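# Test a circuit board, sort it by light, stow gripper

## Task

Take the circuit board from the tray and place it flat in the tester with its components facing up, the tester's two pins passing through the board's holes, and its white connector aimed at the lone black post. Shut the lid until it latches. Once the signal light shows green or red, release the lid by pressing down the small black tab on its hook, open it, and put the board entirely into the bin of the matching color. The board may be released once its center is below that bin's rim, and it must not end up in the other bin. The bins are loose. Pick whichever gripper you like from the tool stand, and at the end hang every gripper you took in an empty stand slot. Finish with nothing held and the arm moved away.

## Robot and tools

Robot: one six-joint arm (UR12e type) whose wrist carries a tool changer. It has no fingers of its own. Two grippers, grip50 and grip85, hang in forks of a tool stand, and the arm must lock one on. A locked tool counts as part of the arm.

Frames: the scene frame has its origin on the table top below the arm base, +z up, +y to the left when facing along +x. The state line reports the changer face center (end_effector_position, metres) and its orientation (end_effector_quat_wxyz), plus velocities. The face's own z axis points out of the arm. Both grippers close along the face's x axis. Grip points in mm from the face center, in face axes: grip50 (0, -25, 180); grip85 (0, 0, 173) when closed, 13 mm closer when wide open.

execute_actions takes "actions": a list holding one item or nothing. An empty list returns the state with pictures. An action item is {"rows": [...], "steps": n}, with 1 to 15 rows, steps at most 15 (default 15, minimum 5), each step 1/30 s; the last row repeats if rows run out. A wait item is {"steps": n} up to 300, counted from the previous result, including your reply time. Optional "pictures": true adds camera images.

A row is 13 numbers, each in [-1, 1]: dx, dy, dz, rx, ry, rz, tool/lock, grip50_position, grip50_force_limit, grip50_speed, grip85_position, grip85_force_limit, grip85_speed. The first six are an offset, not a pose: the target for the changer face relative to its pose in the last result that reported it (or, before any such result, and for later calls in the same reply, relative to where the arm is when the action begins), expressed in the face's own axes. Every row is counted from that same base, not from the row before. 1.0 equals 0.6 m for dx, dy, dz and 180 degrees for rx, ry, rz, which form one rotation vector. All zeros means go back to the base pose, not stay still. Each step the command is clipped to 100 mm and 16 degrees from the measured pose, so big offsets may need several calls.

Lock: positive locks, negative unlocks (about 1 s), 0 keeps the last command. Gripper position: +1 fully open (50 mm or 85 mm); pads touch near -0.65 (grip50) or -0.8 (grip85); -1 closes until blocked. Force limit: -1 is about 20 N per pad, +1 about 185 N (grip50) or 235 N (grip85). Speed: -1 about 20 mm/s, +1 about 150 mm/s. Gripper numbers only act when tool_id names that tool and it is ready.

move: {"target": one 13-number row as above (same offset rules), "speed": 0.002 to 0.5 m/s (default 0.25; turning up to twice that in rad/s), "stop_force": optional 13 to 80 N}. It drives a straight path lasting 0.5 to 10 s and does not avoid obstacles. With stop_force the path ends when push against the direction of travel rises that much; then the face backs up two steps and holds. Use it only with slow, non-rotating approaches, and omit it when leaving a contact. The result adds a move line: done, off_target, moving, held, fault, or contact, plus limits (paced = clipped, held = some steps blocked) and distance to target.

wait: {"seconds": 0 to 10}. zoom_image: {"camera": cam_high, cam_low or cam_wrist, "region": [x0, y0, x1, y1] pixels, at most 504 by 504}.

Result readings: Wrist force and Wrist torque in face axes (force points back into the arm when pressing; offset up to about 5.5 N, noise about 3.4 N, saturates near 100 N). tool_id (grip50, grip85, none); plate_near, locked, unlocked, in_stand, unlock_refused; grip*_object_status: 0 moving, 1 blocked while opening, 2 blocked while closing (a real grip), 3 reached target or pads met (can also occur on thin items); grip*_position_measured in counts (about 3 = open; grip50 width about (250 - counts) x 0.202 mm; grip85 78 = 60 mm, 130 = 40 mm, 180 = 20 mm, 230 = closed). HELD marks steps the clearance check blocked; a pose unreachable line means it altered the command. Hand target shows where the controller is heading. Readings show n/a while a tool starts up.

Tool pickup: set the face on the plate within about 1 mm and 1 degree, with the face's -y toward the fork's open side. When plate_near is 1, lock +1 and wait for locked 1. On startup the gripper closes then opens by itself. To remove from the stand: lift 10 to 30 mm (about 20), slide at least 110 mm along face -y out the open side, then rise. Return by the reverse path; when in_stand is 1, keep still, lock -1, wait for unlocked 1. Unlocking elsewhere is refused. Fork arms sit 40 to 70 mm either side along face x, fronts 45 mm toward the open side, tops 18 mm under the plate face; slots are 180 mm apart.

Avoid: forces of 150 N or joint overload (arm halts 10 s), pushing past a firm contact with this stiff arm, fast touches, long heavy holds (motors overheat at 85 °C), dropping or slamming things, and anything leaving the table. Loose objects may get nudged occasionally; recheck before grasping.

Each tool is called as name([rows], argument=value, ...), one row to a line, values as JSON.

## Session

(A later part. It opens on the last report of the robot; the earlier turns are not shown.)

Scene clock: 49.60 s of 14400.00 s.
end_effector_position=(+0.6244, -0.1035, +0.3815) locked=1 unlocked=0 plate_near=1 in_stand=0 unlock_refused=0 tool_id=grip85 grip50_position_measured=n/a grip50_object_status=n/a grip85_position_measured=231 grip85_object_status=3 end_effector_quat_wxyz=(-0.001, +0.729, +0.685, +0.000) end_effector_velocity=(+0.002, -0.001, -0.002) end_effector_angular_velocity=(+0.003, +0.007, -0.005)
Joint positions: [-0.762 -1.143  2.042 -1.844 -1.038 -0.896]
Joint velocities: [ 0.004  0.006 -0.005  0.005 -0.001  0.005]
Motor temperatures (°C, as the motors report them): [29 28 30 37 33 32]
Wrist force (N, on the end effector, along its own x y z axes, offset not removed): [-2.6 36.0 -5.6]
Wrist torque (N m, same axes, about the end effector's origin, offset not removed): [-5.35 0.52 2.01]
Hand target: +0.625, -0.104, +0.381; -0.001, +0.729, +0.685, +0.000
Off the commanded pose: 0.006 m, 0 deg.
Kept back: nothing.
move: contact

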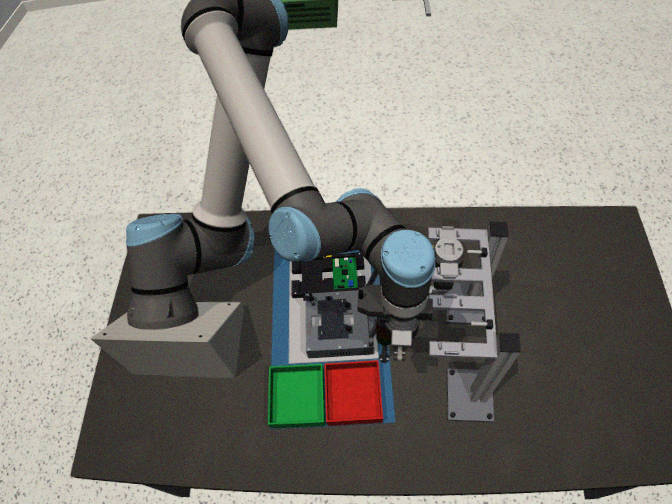

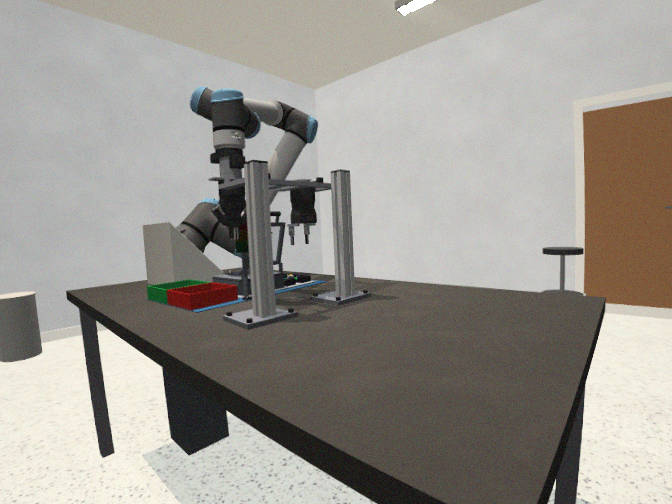

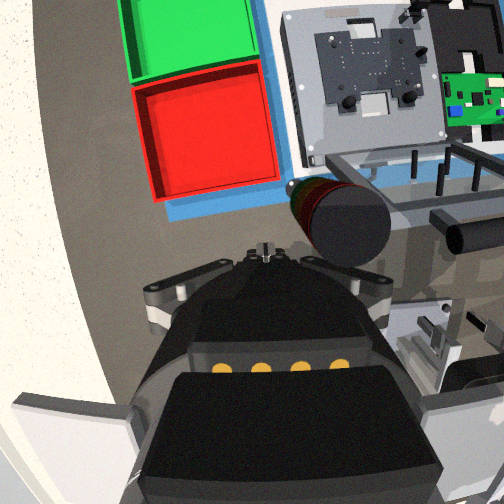

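move(target=[0,0.005,0,0,0,0,0,0,0,0,-1,-0.5,0.5], speed=0.01)

move(target=[0,0,-0.15,0,0,0,0,0,0,0,-1,-0.5,0.5], speed=0.03, stop_force=13)

Scene clock: 50.53 s of 14400.00 s.
end_effector_position=(+0.6273, -0.1037, +0.3815) locked=1 unlocked=0 plate_near=1 in_stand=0 unlock_refused=0 tool_id=grip85 grip50_position_measured=n/a grip50_object_status=n/a grip85_position_measured=231 grip85_object_status=3 end_effector_quat_wxyz=(-0.001, +0.729, +0.685, +0.000) end_effector_velocity=(+0.001, -0.000, +0.000) end_effector_angular_velocity=(-0.001, -0.001, +0.001)
Joint positions: [-0.759 -1.139  2.038 -1.844 -1.036 -0.893]
Joint velocities: [ 0.001  0.001 -0.002 -0.001  0.001  0.   ]
Motor temperatures (°C, as the motors report them): [29 28 30 37 33 32]
Wrist force (N, on the end effector, along its own x y z axes, offset not removed): [-7.0 -1.1 -1.2]
Wrist torque (N m, same axes, about the end effector's origin, offset not removed): [-0.20 0.52 0.11]
Hand target: +0.627, -0.104, +0.382; -0.001, +0.729, +0.685, +0.000
Off the commanded pose: 0.000 m, 0 deg.
Kept back: nothing.
move: done

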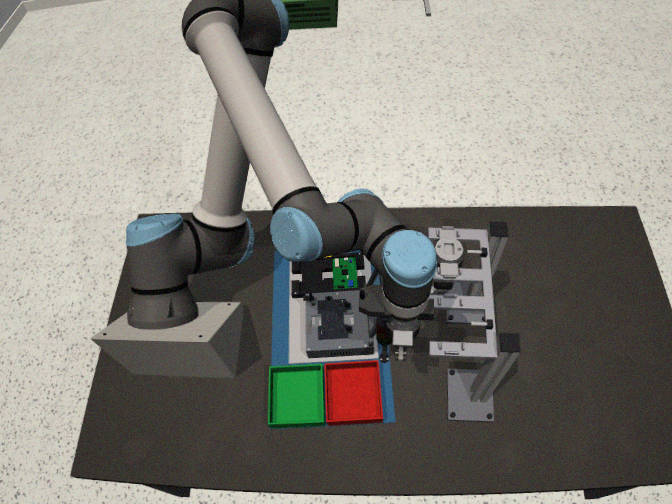

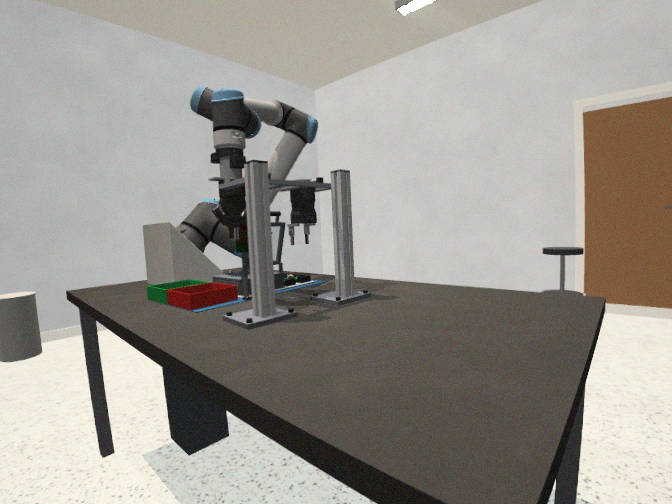

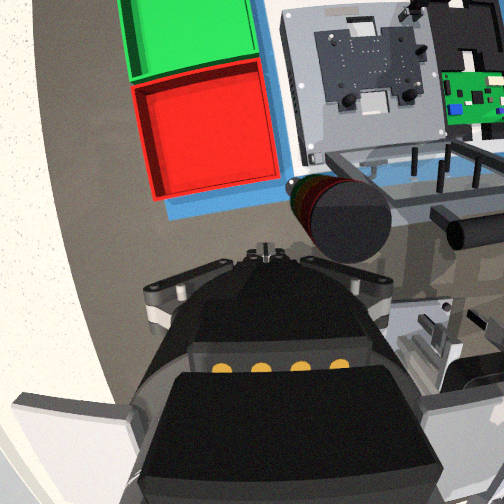

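Scene clock: 53.87 s of 14400.00 s.
end_effector_position=(+0.6274, -0.1039, +0.4714) locked=1 unlocked=0 plate_near=1 in_stand=0 unlock_refused=0 tool_id=grip85 grip50_position_measured=n/a grip50_object_status=n/a grip85_position_measured=231 grip85_object_status=3 end_effector_quat_wxyz=(-0.001, +0.729, +0.685, +0.000) end_effector_velocity=(+0.000, +0.000, +0.001) end_effector_angular_velocity=(+0.001, -0.000, +0.000)
Joint positions: [-0.82  -1.179  1.934 -1.673 -1.073 -0.95 ]
Joint velocities: [-0.001 -0.    -0.002  0.003  0.    -0.001]
Motor temperatures (°C, as the motors report them): [29 28 30 37 33 32]
Wrist force (N, on the end effector, along its own x y z axes, offset not removed): [-2.8 -4.5 1.5]
Wrist torque (N m, same axes, about the end effector's origin, offset not removed): [-0.42 0.16 0.18]
Hand target: +0.627, -0.104, +0.472; -0.001, +0.729, +0.685, +0.000
Off the commanded pose: 0.000 m, 0 deg.
Kept back: nothing.
move: done

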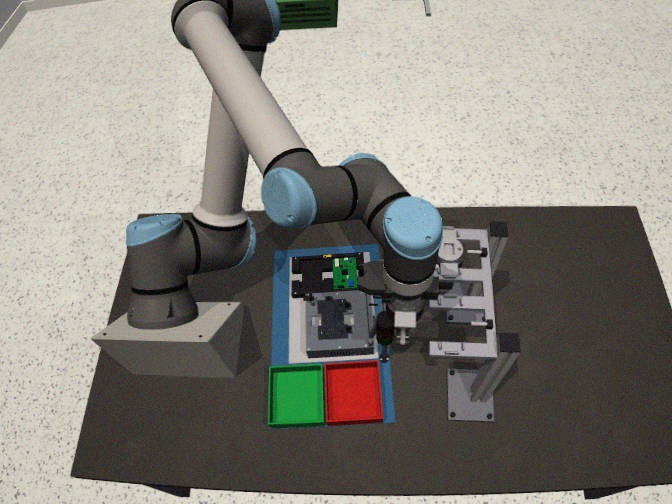

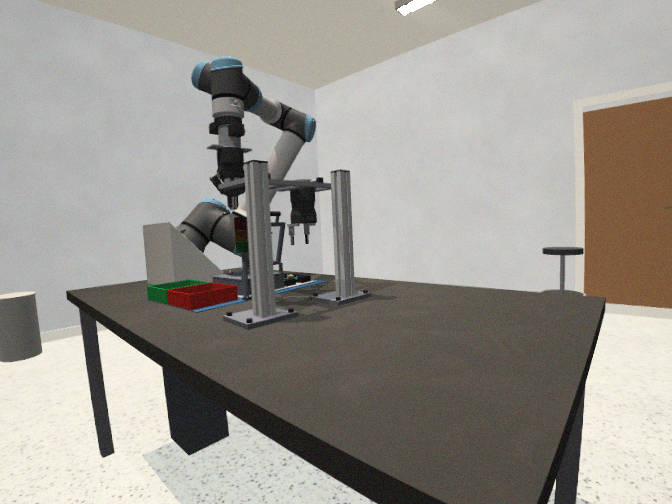

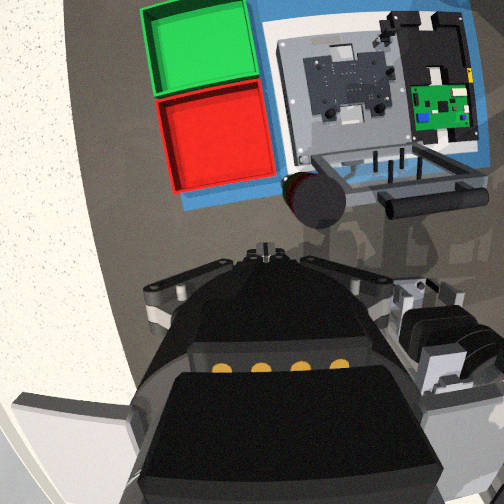

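move(target=[0.4393,-0.2902,-0.05,0,0,0.458,0,0,0,0,1,-0.5,0.5], speed=0.25)

move(target=[0,0,0.3,0,0,0,0,0,0,0,1,-0.5,0.5], speed=0.15)

Scene clock: 57.70 s of 14400.00 s.
end_effector_position=(+0.4697, +0.1694, +0.5019) locked=1 unlocked=0 plate_near=1 in_stand=0 unlock_refused=0 tool_id=grip85 grip50_position_measured=n/a grip50_object_status=n/a grip85_position_measured=3 grip85_object_status=3 end_effector_quat_wxyz=(-0.001, +0.999, +0.036, -0.000) end_effector_velocity=(-0.000, +0.001, +0.000) end_effector_angular_velocity=(+0.000, -0.002, -0.007)
Joint positions: [-0.829 -1.757  2.133 -1.291 -1.078  0.481]
Joint velocities: [-0.    -0.003  0.     0.002  0.001  0.007]
Motor temperatures (°C, as the motors report them): [29 28 30 37 33 32]
Wrist force (N, on the end effector, along its own x y z axes, offset not removed): [-4.2 -2.8 -0.7]
Wrist torque (N m, same axes, about the end effector's origin, offset not removed): [-0.17 0.15 0.11]
Hand target: +0.470, +0.170, +0.502; -0.001, +0.999, +0.035, -0.000
Off the commanded pose: 0.001 m, 0 deg.
Kept back: nothing.
move: done

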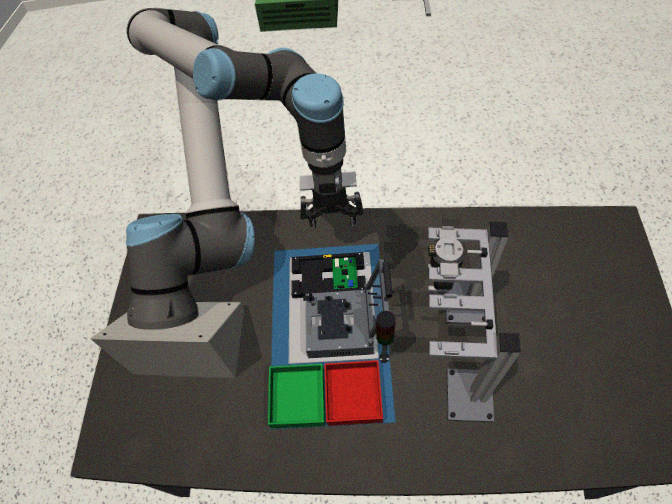

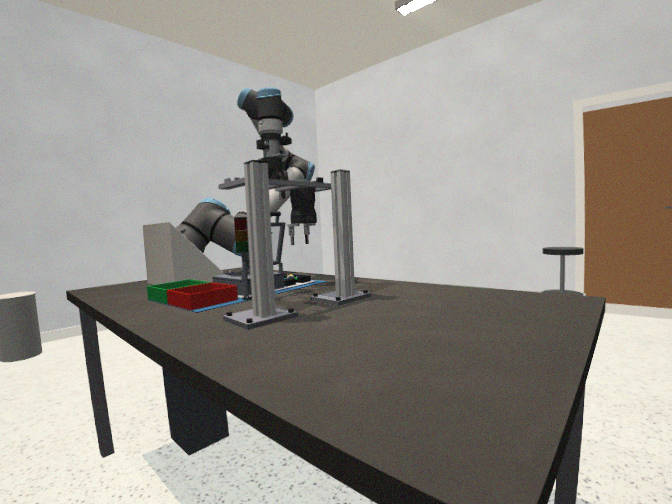

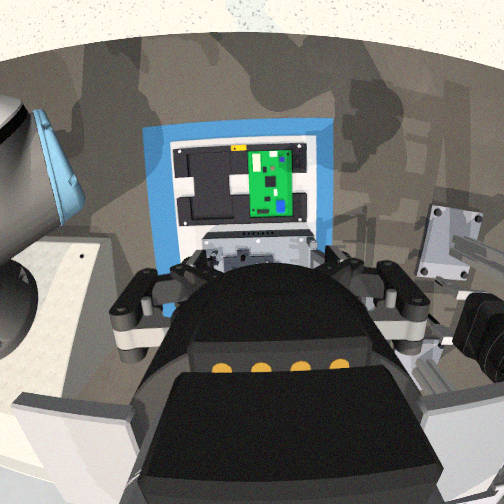

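Scene clock: 59.40 s of 14400.00 s.
end_effector_position=(+0.4695, +0.1698, +0.3220) locked=1 unlocked=0 plate_near=1 in_stand=0 unlock_refused=0 tool_id=grip85 grip50_position_measured=n/a grip50_object_status=n/a grip85_position_measured=3 grip85_object_status=3 end_effector_quat_wxyz=(-0.000, +0.999, +0.035, -0.000) end_effector_velocity=(+0.001, -0.000, -0.002) end_effector_angular_velocity=(+0.000, -0.002, -0.001)
Joint positions: [-0.634 -1.729  2.384 -1.667 -0.967  0.668]
Joint velocities: [ 0.003  0.002  0.002 -0.007  0.003  0.004]
Motor temperatures (°C, as the motors report them): [29 28 30 37 33 32]
Wrist force (N, on the end effector, along its own x y z axes, offset not removed): [-1.1 -0.3 -3.1]
Wrist torque (N m, same axes, about the end effector's origin, offset not removed): [0.12 0.14 0.24]
Hand target: +0.470, +0.170, +0.322; -0.000, +0.999, +0.035, -0.000
Off the commanded pose: 0.000 m, 0 deg.
Kept back: nothing.
move: done

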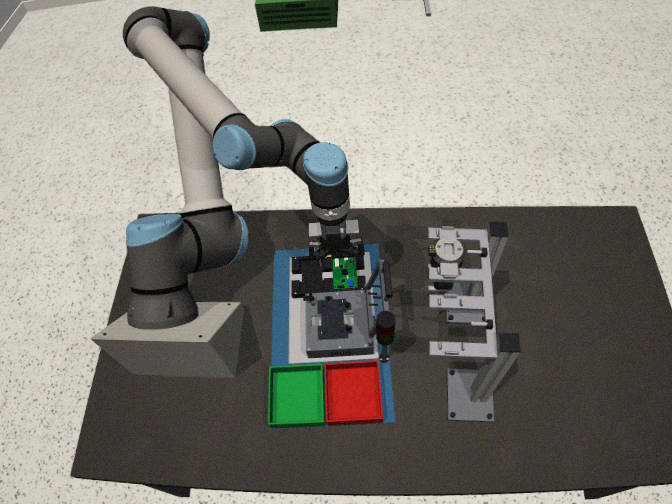

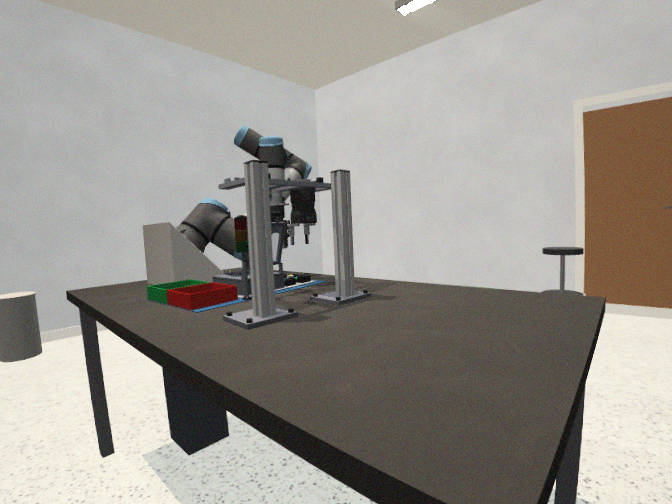

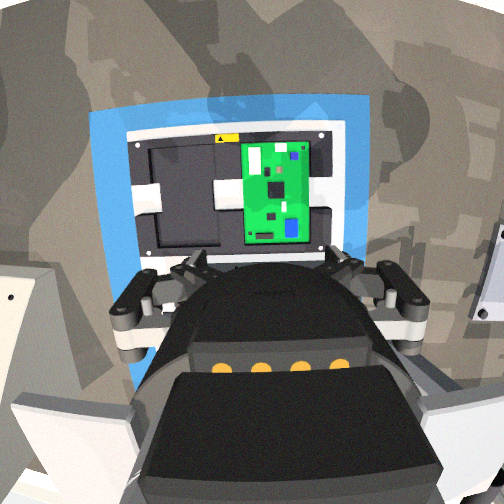

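move(target=[0.0133,-0.058,0.12,0,0,0,0,0,0,0,1,-0.5,0.5], speed=0.1)

Scene clock: 60.90 s of 14400.00 s.
end_effector_position=(+0.4749, +0.2051, +0.2502) locked=1 unlocked=0 plate_near=1 in_stand=0 unlock_refused=0 tool_id=grip85 grip50_position_measured=n/a grip50_object_status=n/a grip85_position_measured=3 grip85_object_status=3 end_effector_quat_wxyz=(-0.000, +0.999, +0.035, -0.000) end_effector_velocity=(+0.000, +0.001, -0.002) end_effector_angular_velocity=(-0.000, -0.001, +0.001)
Joint positions: [-0.487 -1.707  2.446 -1.847 -0.895  0.828]
Joint velocities: [ 0.004  0.002  0.001 -0.006  0.002  0.004]
Motor temperatures (°C, as the motors report them): [29 28 30 37 33 32]
Wrist force (N, on the end effector, along its own x y z axes, offset not removed): [-1.4 -3.7 -0.9]
Wrist torque (N m, same axes, about the end effector's origin, offset not removed): [-0.20 0.02 0.19]
Hand target: +0.475, +0.205, +0.250; -0.000, +0.999, +0.035, -0.000
Off the commanded pose: 0.000 m, 0 deg.
Kept back: nothing.
move: done

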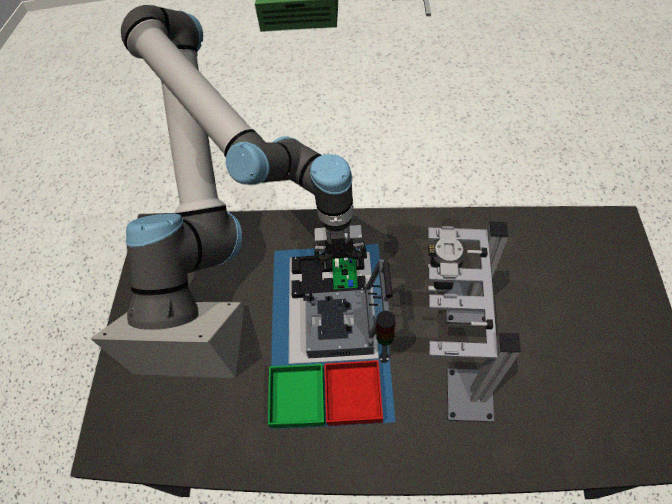

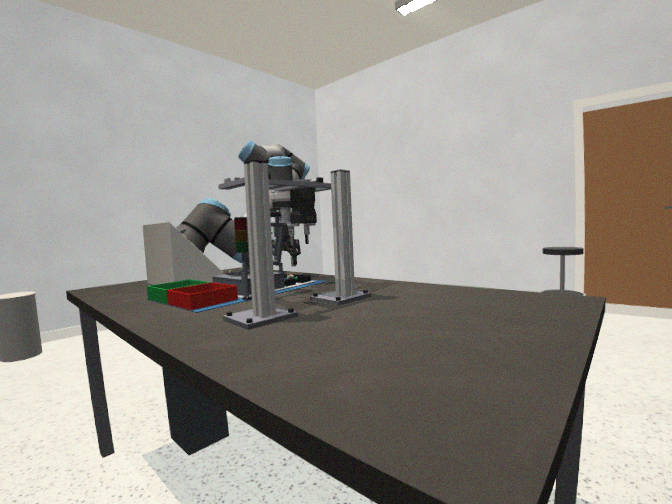

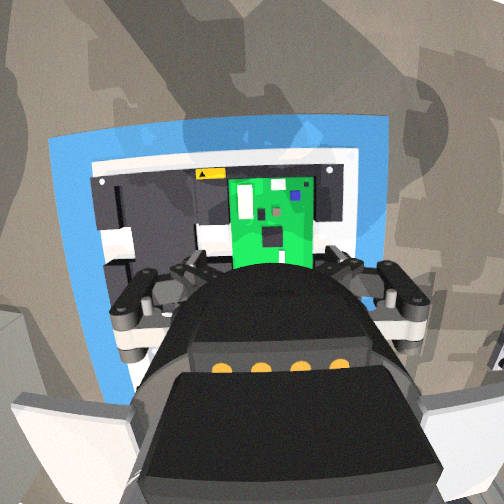

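move(target=[0.0067,0,0.075,0,0,0,0,0,0,0,1,-0.5,0.5], speed=0.03, stop_force=13)

Scene clock: 62.97 s of 14400.00 s.
end_effector_position=(+0.4788, +0.2055, +0.2054) locked=1 unlocked=0 plate_near=1 in_stand=0 unlock_refused=0 tool_id=grip85 grip50_position_measured=n/a grip50_object_status=n/a grip85_position_measured=3 grip85_object_status=3 end_effector_quat_wxyz=(-0.000, +0.999, +0.035, -0.000) end_effector_velocity=(+0.000, +0.000, -0.002) end_effector_angular_velocity=(+0.001, -0.001, -0.001)
Joint positions: [-0.419 -1.643  2.483 -1.999 -0.866  0.908]
Joint velocities: [ 0.003  0.003  0.001 -0.007  0.003  0.005]
Motor temperatures (°C, as the motors report them): [29 28 30 37 33 32]
Wrist force (N, on the end effector, along its own x y z axes, offset not removed): [-4.3 0.9 3.6]
Wrist torque (N m, same axes, about the end effector's origin, offset not removed): [-0.10 0.29 0.17]
Hand target: +0.479, +0.205, +0.205; -0.000, +0.999, +0.035, -0.000
Off the commanded pose: 0.000 m, 0 deg.
Kept back: nothing.
move: done

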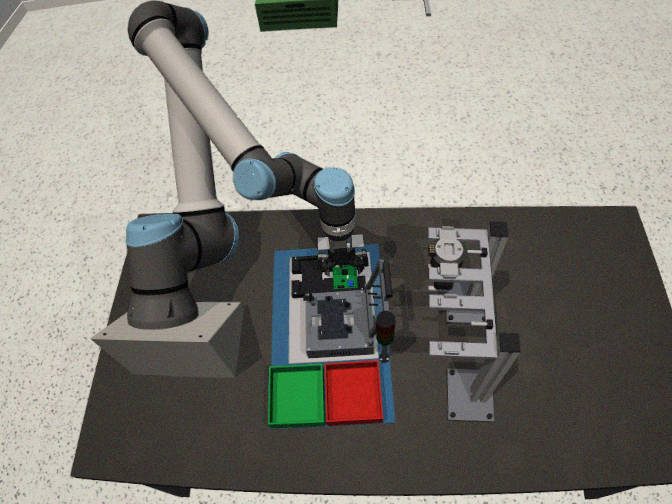

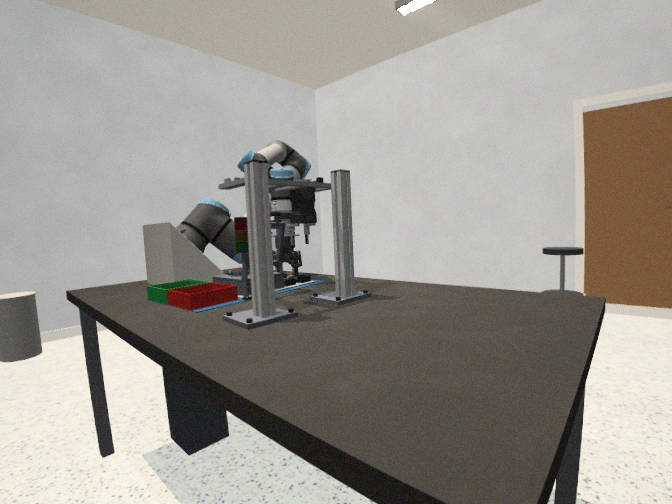

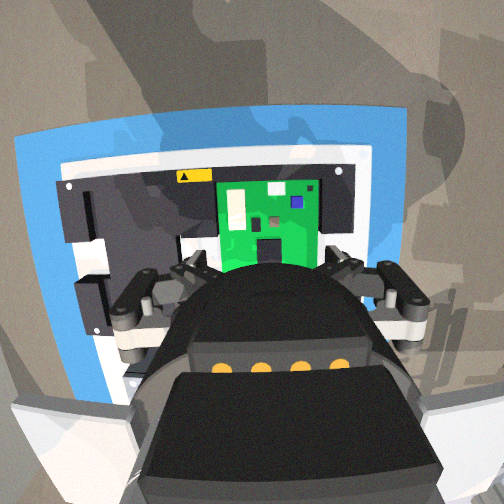

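move(target=[0,-0.008,0,0,0,0,0,0,0,0,1,-0.5,0.5], speed=0.02)

move(target=[0,0,0.0157,0,0,0,0,0,0,0,1,-0.5,-0.5], speed=0.01, stop_force=13)

move(target=[0,0,0,0,0,0,0,0,0,0,-1,-0.5,-0.5])

move(target=[0,0,-0.2,0,0,0,0,0,0,0,-1,-0.5,-0.5], speed=0.08)

Scene clock: 63.90 s of 14400.00 s.
end_effector_position=(+0.4785, +0.2101, +0.2054) locked=1 unlocked=0 plate_near=1 in_stand=0 unlock_refused=0 tool_id=grip85 grip50_position_measured=n/a grip50_object_status=n/a grip85_position_measured=3 grip85_object_status=3 end_effector_quat_wxyz=(-0.000, +0.999, +0.035, -0.000) end_effector_velocity=(-0.000, +0.002, +0.000) end_effector_angular_velocity=(+0.000, +0.000, -0.001)
Joint positions: [-0.412 -1.65   2.481 -1.996 -0.863  0.916]
Joint velocities: [ 0.002 -0.003 -0.001  0.002  0.001  0.003]
Motor temperatures (°C, as the motors report them): [29 28 30 37 33 32]
Wrist force (N, on the end effector, along its own x y z axes, offset not removed): [1.9 0.8 -1.4]
Wrist torque (N m, same axes, about the end effector's origin, offset not removed): [-0.13 -0.26 0.12]
Hand target: +0.478, +0.210, +0.205; -0.000, +0.999, +0.035, -0.000
Off the commanded pose: 0.000 m, 0 deg.
Kept back: nothing.
move: done

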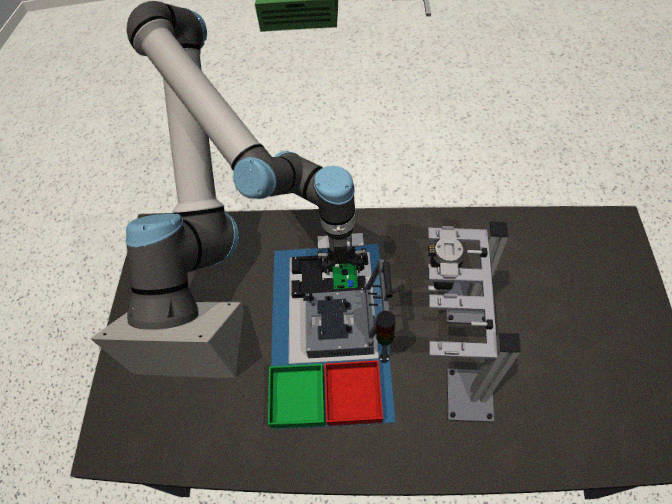

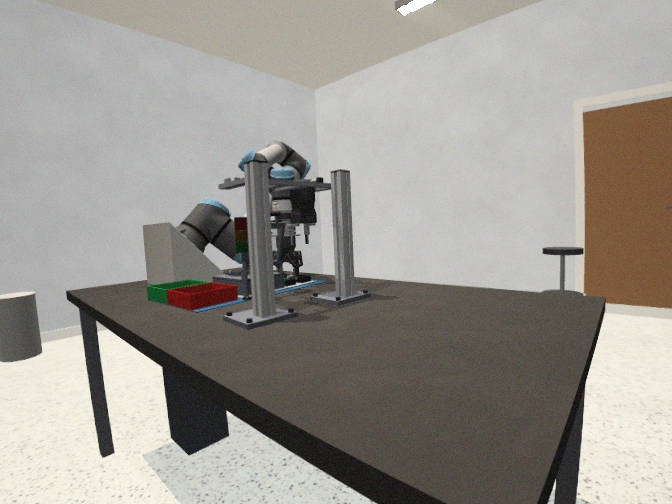

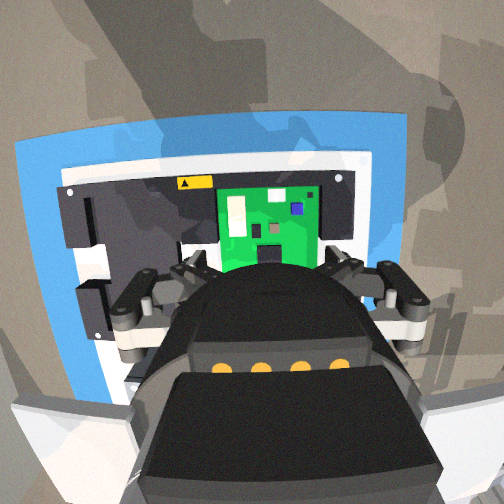

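Scene clock: 65.07 s of 14400.00 s.
end_effector_position=(+0.4785, +0.2101, +0.1961) locked=1 unlocked=0 plate_near=1 in_stand=0 unlock_refused=0 tool_id=grip85 grip50_position_measured=n/a grip50_object_status=n/a grip85_position_measured=3 grip85_object_status=3 end_effector_quat_wxyz=(-0.000, +0.999, +0.035, -0.000) end_effector_velocity=(+0.000, -0.000, -0.002) end_effector_angular_velocity=(-0.001, -0.000, -0.000)
Joint positions: [-0.399 -1.636  2.489 -2.029 -0.858  0.932]
Joint velocities: [ 0.002  0.003  0.002 -0.007  0.     0.003]
Motor temperatures (°C, as the motors report them): [29 28 30 37 33 32]
Wrist force (N, on the end effector, along its own x y z axes, offset not removed): [0.5 -3.6 0.2]
Wrist torque (N m, same axes, about the end effector's origin, offset not removed): [-0.45 -0.04 0.21]
Hand target: +0.478, +0.210, +0.196; -0.000, +0.999, +0.035, -0.000
Off the commanded pose: 0.000 m, 0 deg.
Kept back: nothing.
move: done

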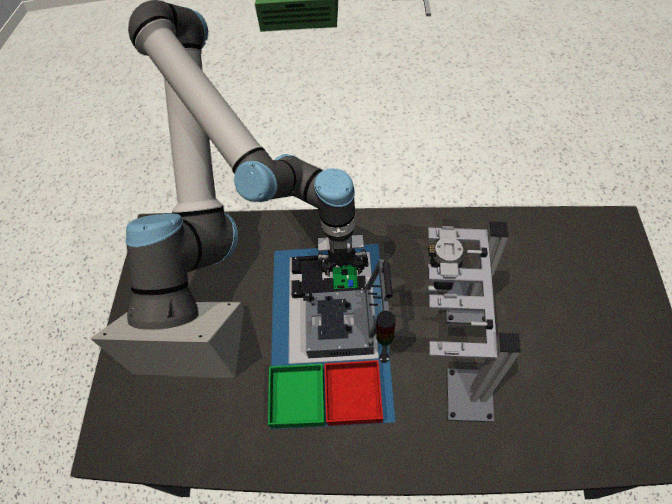

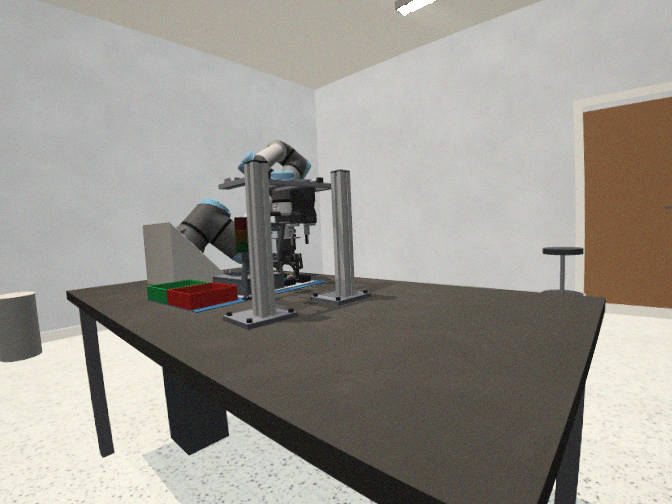

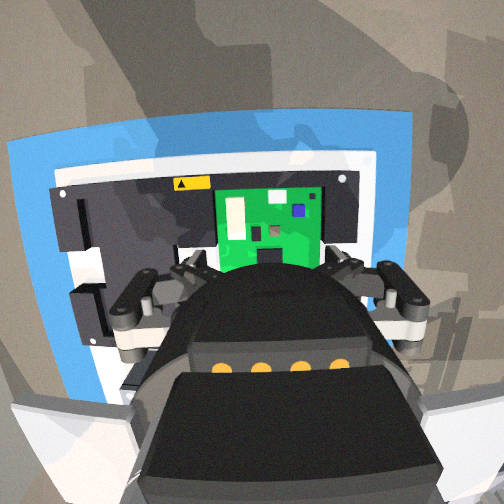

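Scene clock: 65.70 s of 14400.00 s.
end_effector_position=(+0.4789, +0.2102, +0.1964) locked=1 unlocked=0 plate_near=1 in_stand=0 unlock_refused=0 tool_id=grip85 grip50_position_measured=n/a grip50_object_status=n/a grip85_position_measured=48 grip85_object_status=2 end_effector_quat_wxyz=(-0.000, +0.999, +0.036, +0.000) end_effector_velocity=(-0.001, -0.000, -0.001) end_effector_angular_velocity=(-0.000, +0.003, -0.001)
Joint positions: [-0.399 -1.636  2.489 -2.029 -0.858  0.932]
Joint velocities: [-0.    -0.     0.002  0.001 -0.002 -0.001]
Motor temperatures (°C, as the motors report them): [29 28 30 37 33 32]
Wrist force (N, on the end effector, along its own x y z axes, offset not removed): [43.7 3.2 -60.7]
Wrist torque (N m, same axes, about the end effector's origin, offset not removed): [-1.19 6.92 0.56]
Hand target: +0.478, +0.210, +0.196; -0.000, +0.999, +0.035, -0.000
Off the commanded pose: 0.001 m, 0 deg.
Kept back: nothing.
move: done

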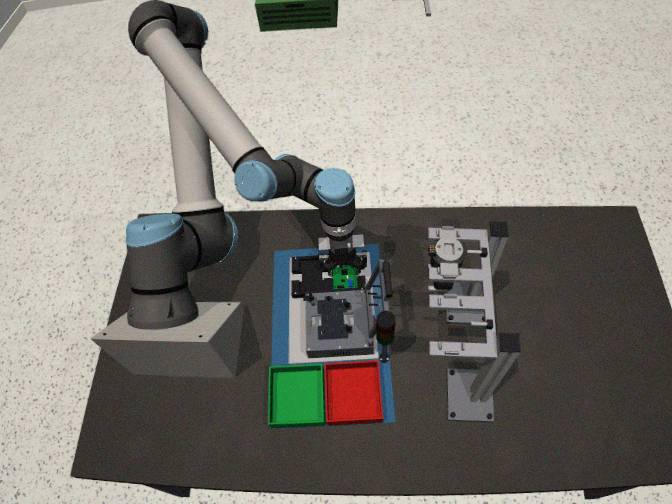

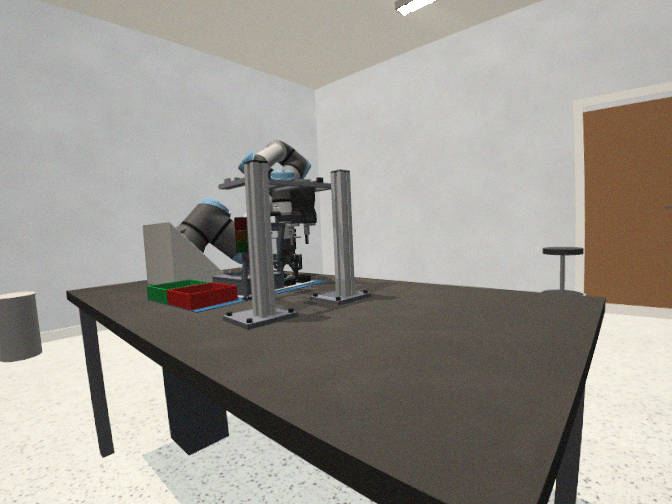

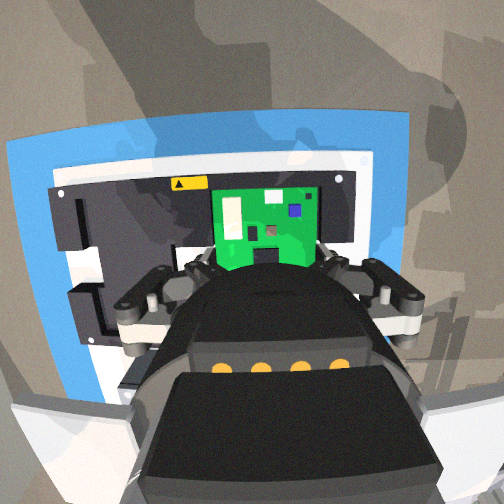

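Scene clock: 67.63 s of 14400.00 s.
end_effector_position=(+0.4789, +0.2100, +0.3163) locked=1 unlocked=0 plate_near=1 in_stand=0 unlock_refused=0 tool_id=grip85 grip50_position_measured=n/a grip50_object_status=n/a grip85_position_measured=231 grip85_object_status=3 end_effector_quat_wxyz=(-0.000, +0.999, +0.036, +0.000) end_effector_velocity=(+0.000, +0.000, +0.002) end_effector_angular_velocity=(+0.001, -0.001, +0.001)
Joint positions: [-0.565 -1.761  2.364 -1.659 -0.931  0.74 ]
Joint velocities: [-0.002 -0.001 -0.002  0.004  0.    -0.003]
Motor temperatures (°C, as the motors report them): [29 28 30 37 33 32]
Wrist force (N, on the end effector, along its own x y z axes, offset not removed): [-3.5 -2.0 -4.0]
Wrist torque (N m, same axes, about the end effector's origin, offset not removed): [0.00 0.26 0.00]
Hand target: +0.479, +0.210, +0.316; -0.000, +0.999, +0.036, +0.000
Off the commanded pose: 0.000 m, 0 deg.
Kept back: nothing.
move: done

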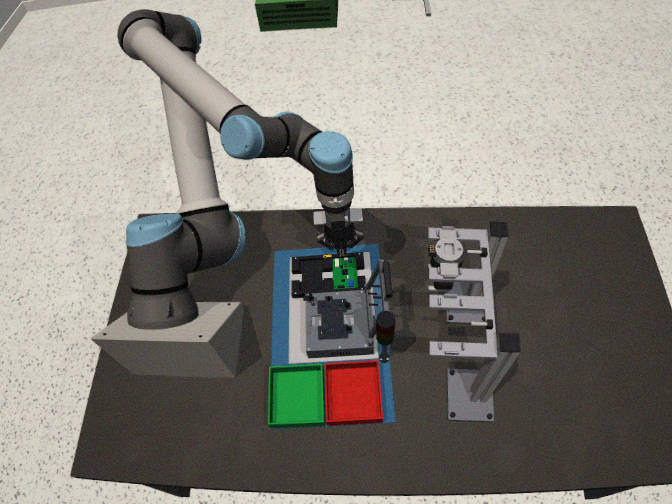

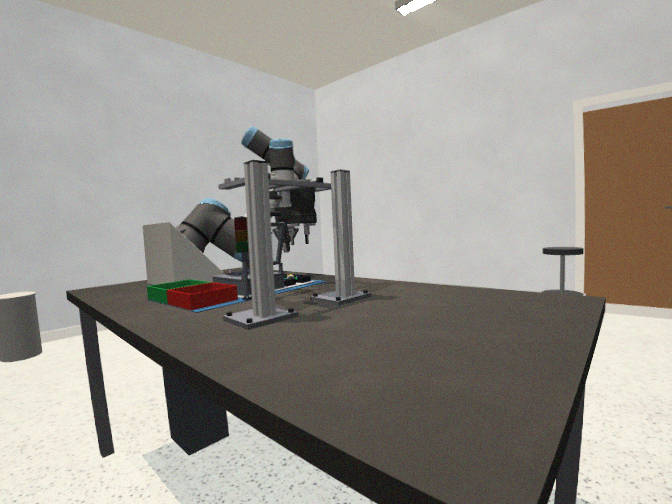

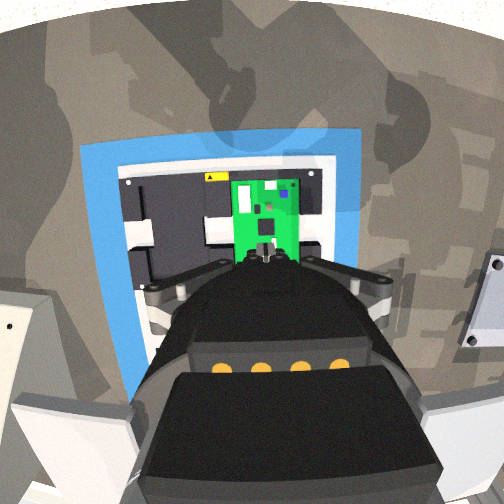

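move(target=[0.004,0,0.17,0,0,0,0,0,0,0,1,-0.5,0.5], speed=0.08)

move(target=[0,0,0.027,0,0,0,0,0,0,0,1,-0.5,-0.5], speed=0.015, stop_force=13)

move(target=[0,0,0,0,0,0,0,0,0,0,-1,-0.5,-0.5])

Scene clock: 69.63 s of 14400.00 s.
end_effector_position=(+0.4812, +0.2104, +0.2144) locked=1 unlocked=0 plate_near=1 in_stand=0 unlock_refused=0 tool_id=grip85 grip50_position_measured=n/a grip50_object_status=n/a grip85_position_measured=3 grip85_object_status=3 end_effector_quat_wxyz=(-0.000, +0.999, +0.036, +0.000) end_effector_velocity=(+0.000, -0.000, -0.002) end_effector_angular_velocity=(-0.001, -0.000, -0.001)
Joint positions: [-0.423 -1.657  2.469 -1.969 -0.867  0.904]
Joint velocities: [ 0.002  0.003  0.001 -0.007  0.     0.005]
Motor temperatures (°C, as the motors report them): [29 28 30 37 33 32]
Wrist force (N, on the end effector, along its own x y z axes, offset not removed): [-3.8 -1.2 0.2]
Wrist torque (N m, same axes, about the end effector's origin, offset not removed): [-0.26 0.18 0.16]
Hand target: +0.481, +0.210, +0.214; -0.000, +0.999, +0.036, +0.000
Off the commanded pose: 0.000 m, 0 deg.
Kept back: nothing.
move: done

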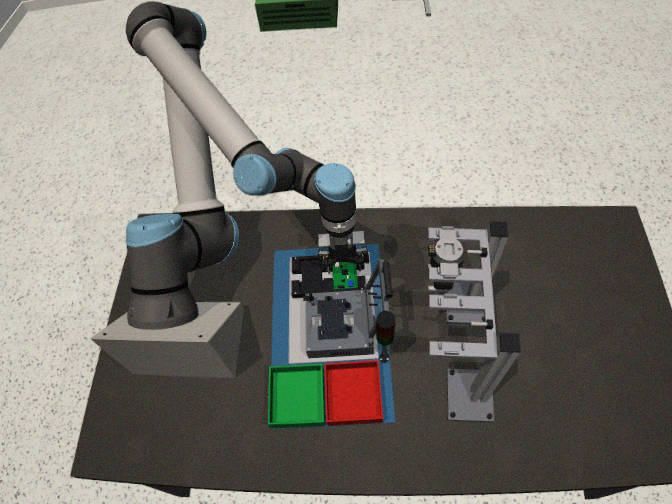

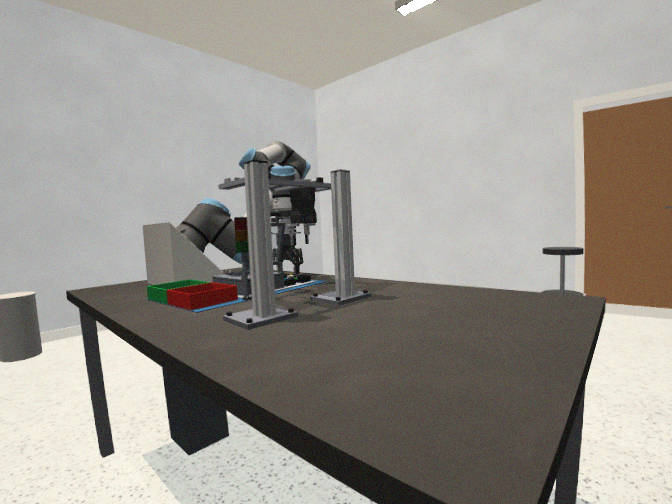

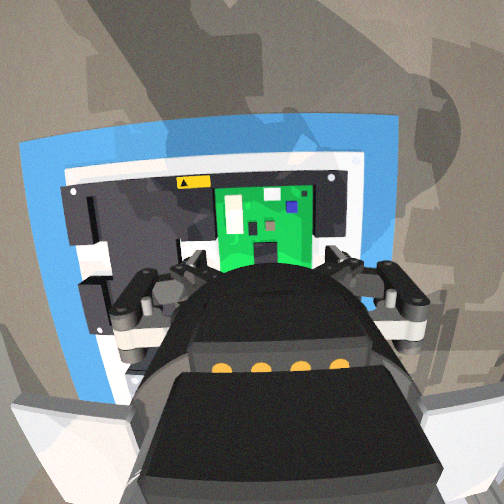

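Scene clock: 70.97 s of 14400.00 s.
end_effector_position=(+0.4812, +0.2104, +0.1984) locked=1 unlocked=0 plate_near=1 in_stand=0 unlock_refused=0 tool_id=grip85 grip50_position_measured=n/a grip50_object_status=n/a grip85_position_measured=3 grip85_object_status=3 end_effector_quat_wxyz=(-0.000, +0.999, +0.036, +0.000) end_effector_velocity=(-0.000, -0.000, -0.002) end_effector_angular_velocity=(+0.000, +0.000, -0.001)
Joint positions: [-0.399 -1.634  2.484 -2.025 -0.858  0.932]
Joint velocities: [ 0.003  0.003  0.002 -0.006  0.001  0.004]
Motor temperatures (°C, as the motors report them): [29 28 30 37 33 32]
Wrist force (N, on the end effector, along its own x y z axes, offset not removed): [0.4 0.6 0.3]
Wrist torque (N m, same axes, about the end effector's origin, offset not removed): [0.03 -0.06 0.05]
Hand target: +0.481, +0.210, +0.198; -0.000, +0.999, +0.036, +0.000
Off the commanded pose: 0.000 m, 0 deg.
Kept back: nothing.
move: done

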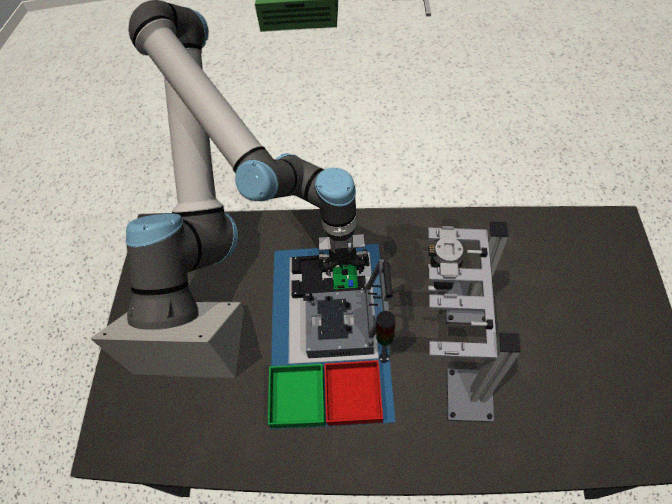

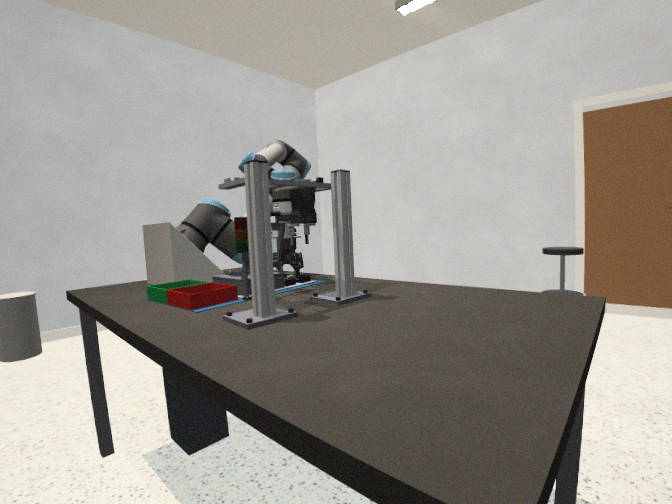

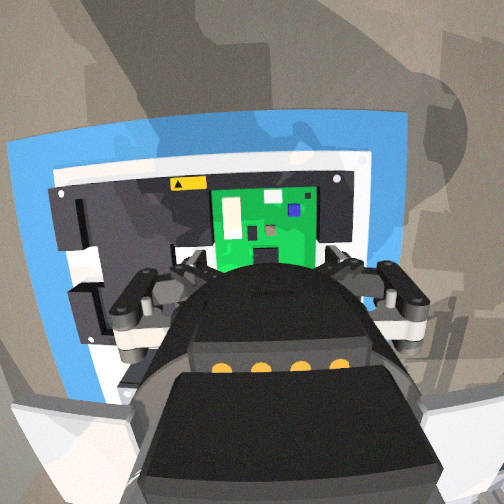

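Scene clock: 71.60 s of 14400.00 s.
end_effector_position=(+0.4812, +0.2104, +0.1984) locked=1 unlocked=0 plate_near=1 in_stand=0 unlock_refused=0 tool_id=grip85 grip50_position_measured=n/a grip50_object_status=n/a grip85_position_measured=49 grip85_object_status=2 end_effector_quat_wxyz=(-0.000, +0.999, +0.036, +0.000) end_effector_velocity=(-0.000, +0.000, -0.000) end_effector_angular_velocity=(+0.000, +0.000, +0.001)
Joint positions: [-0.399 -1.634  2.484 -2.025 -0.858  0.932]
Joint velocities: [ 0.    -0.     0.     0.    -0.    -0.001]
Motor temperatures (°C, as the motors report them): [29 28 30 37 33 32]
Wrist force (N, on the end effector, along its own x y z axes, offset not removed): [-16.3 -4.2 -40.1]
Wrist torque (N m, same axes, about the end effector's origin, offset not removed): [1.18 -2.42 0.25]
Hand target: +0.481, +0.210, +0.198; -0.000, +0.999, +0.036, +0.000
Off the commanded pose: 0.000 m, 0 deg.
Kept back: nothing.
move: done

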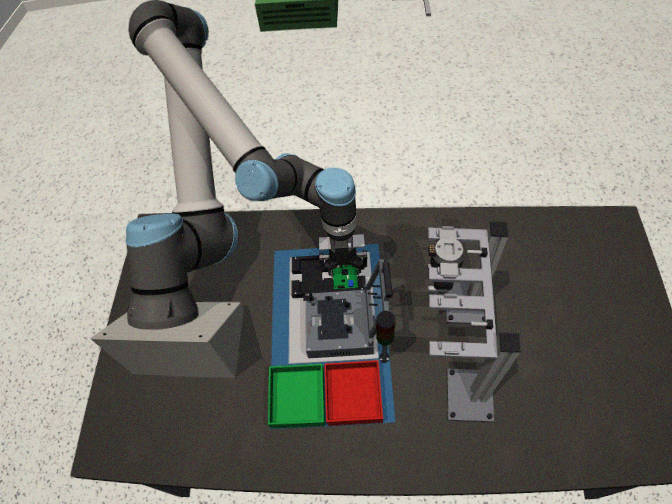

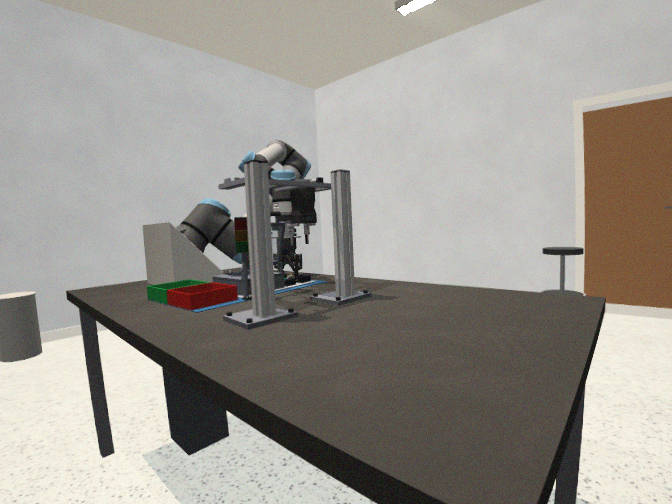

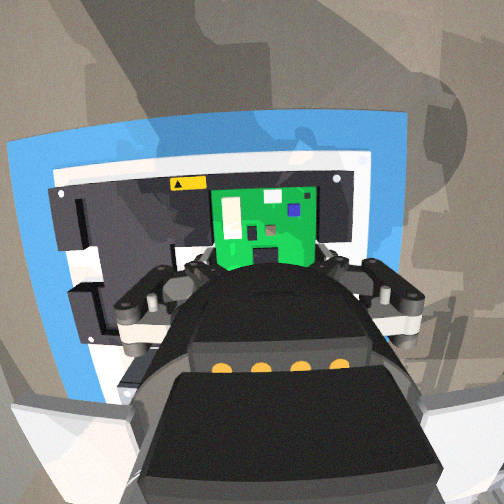

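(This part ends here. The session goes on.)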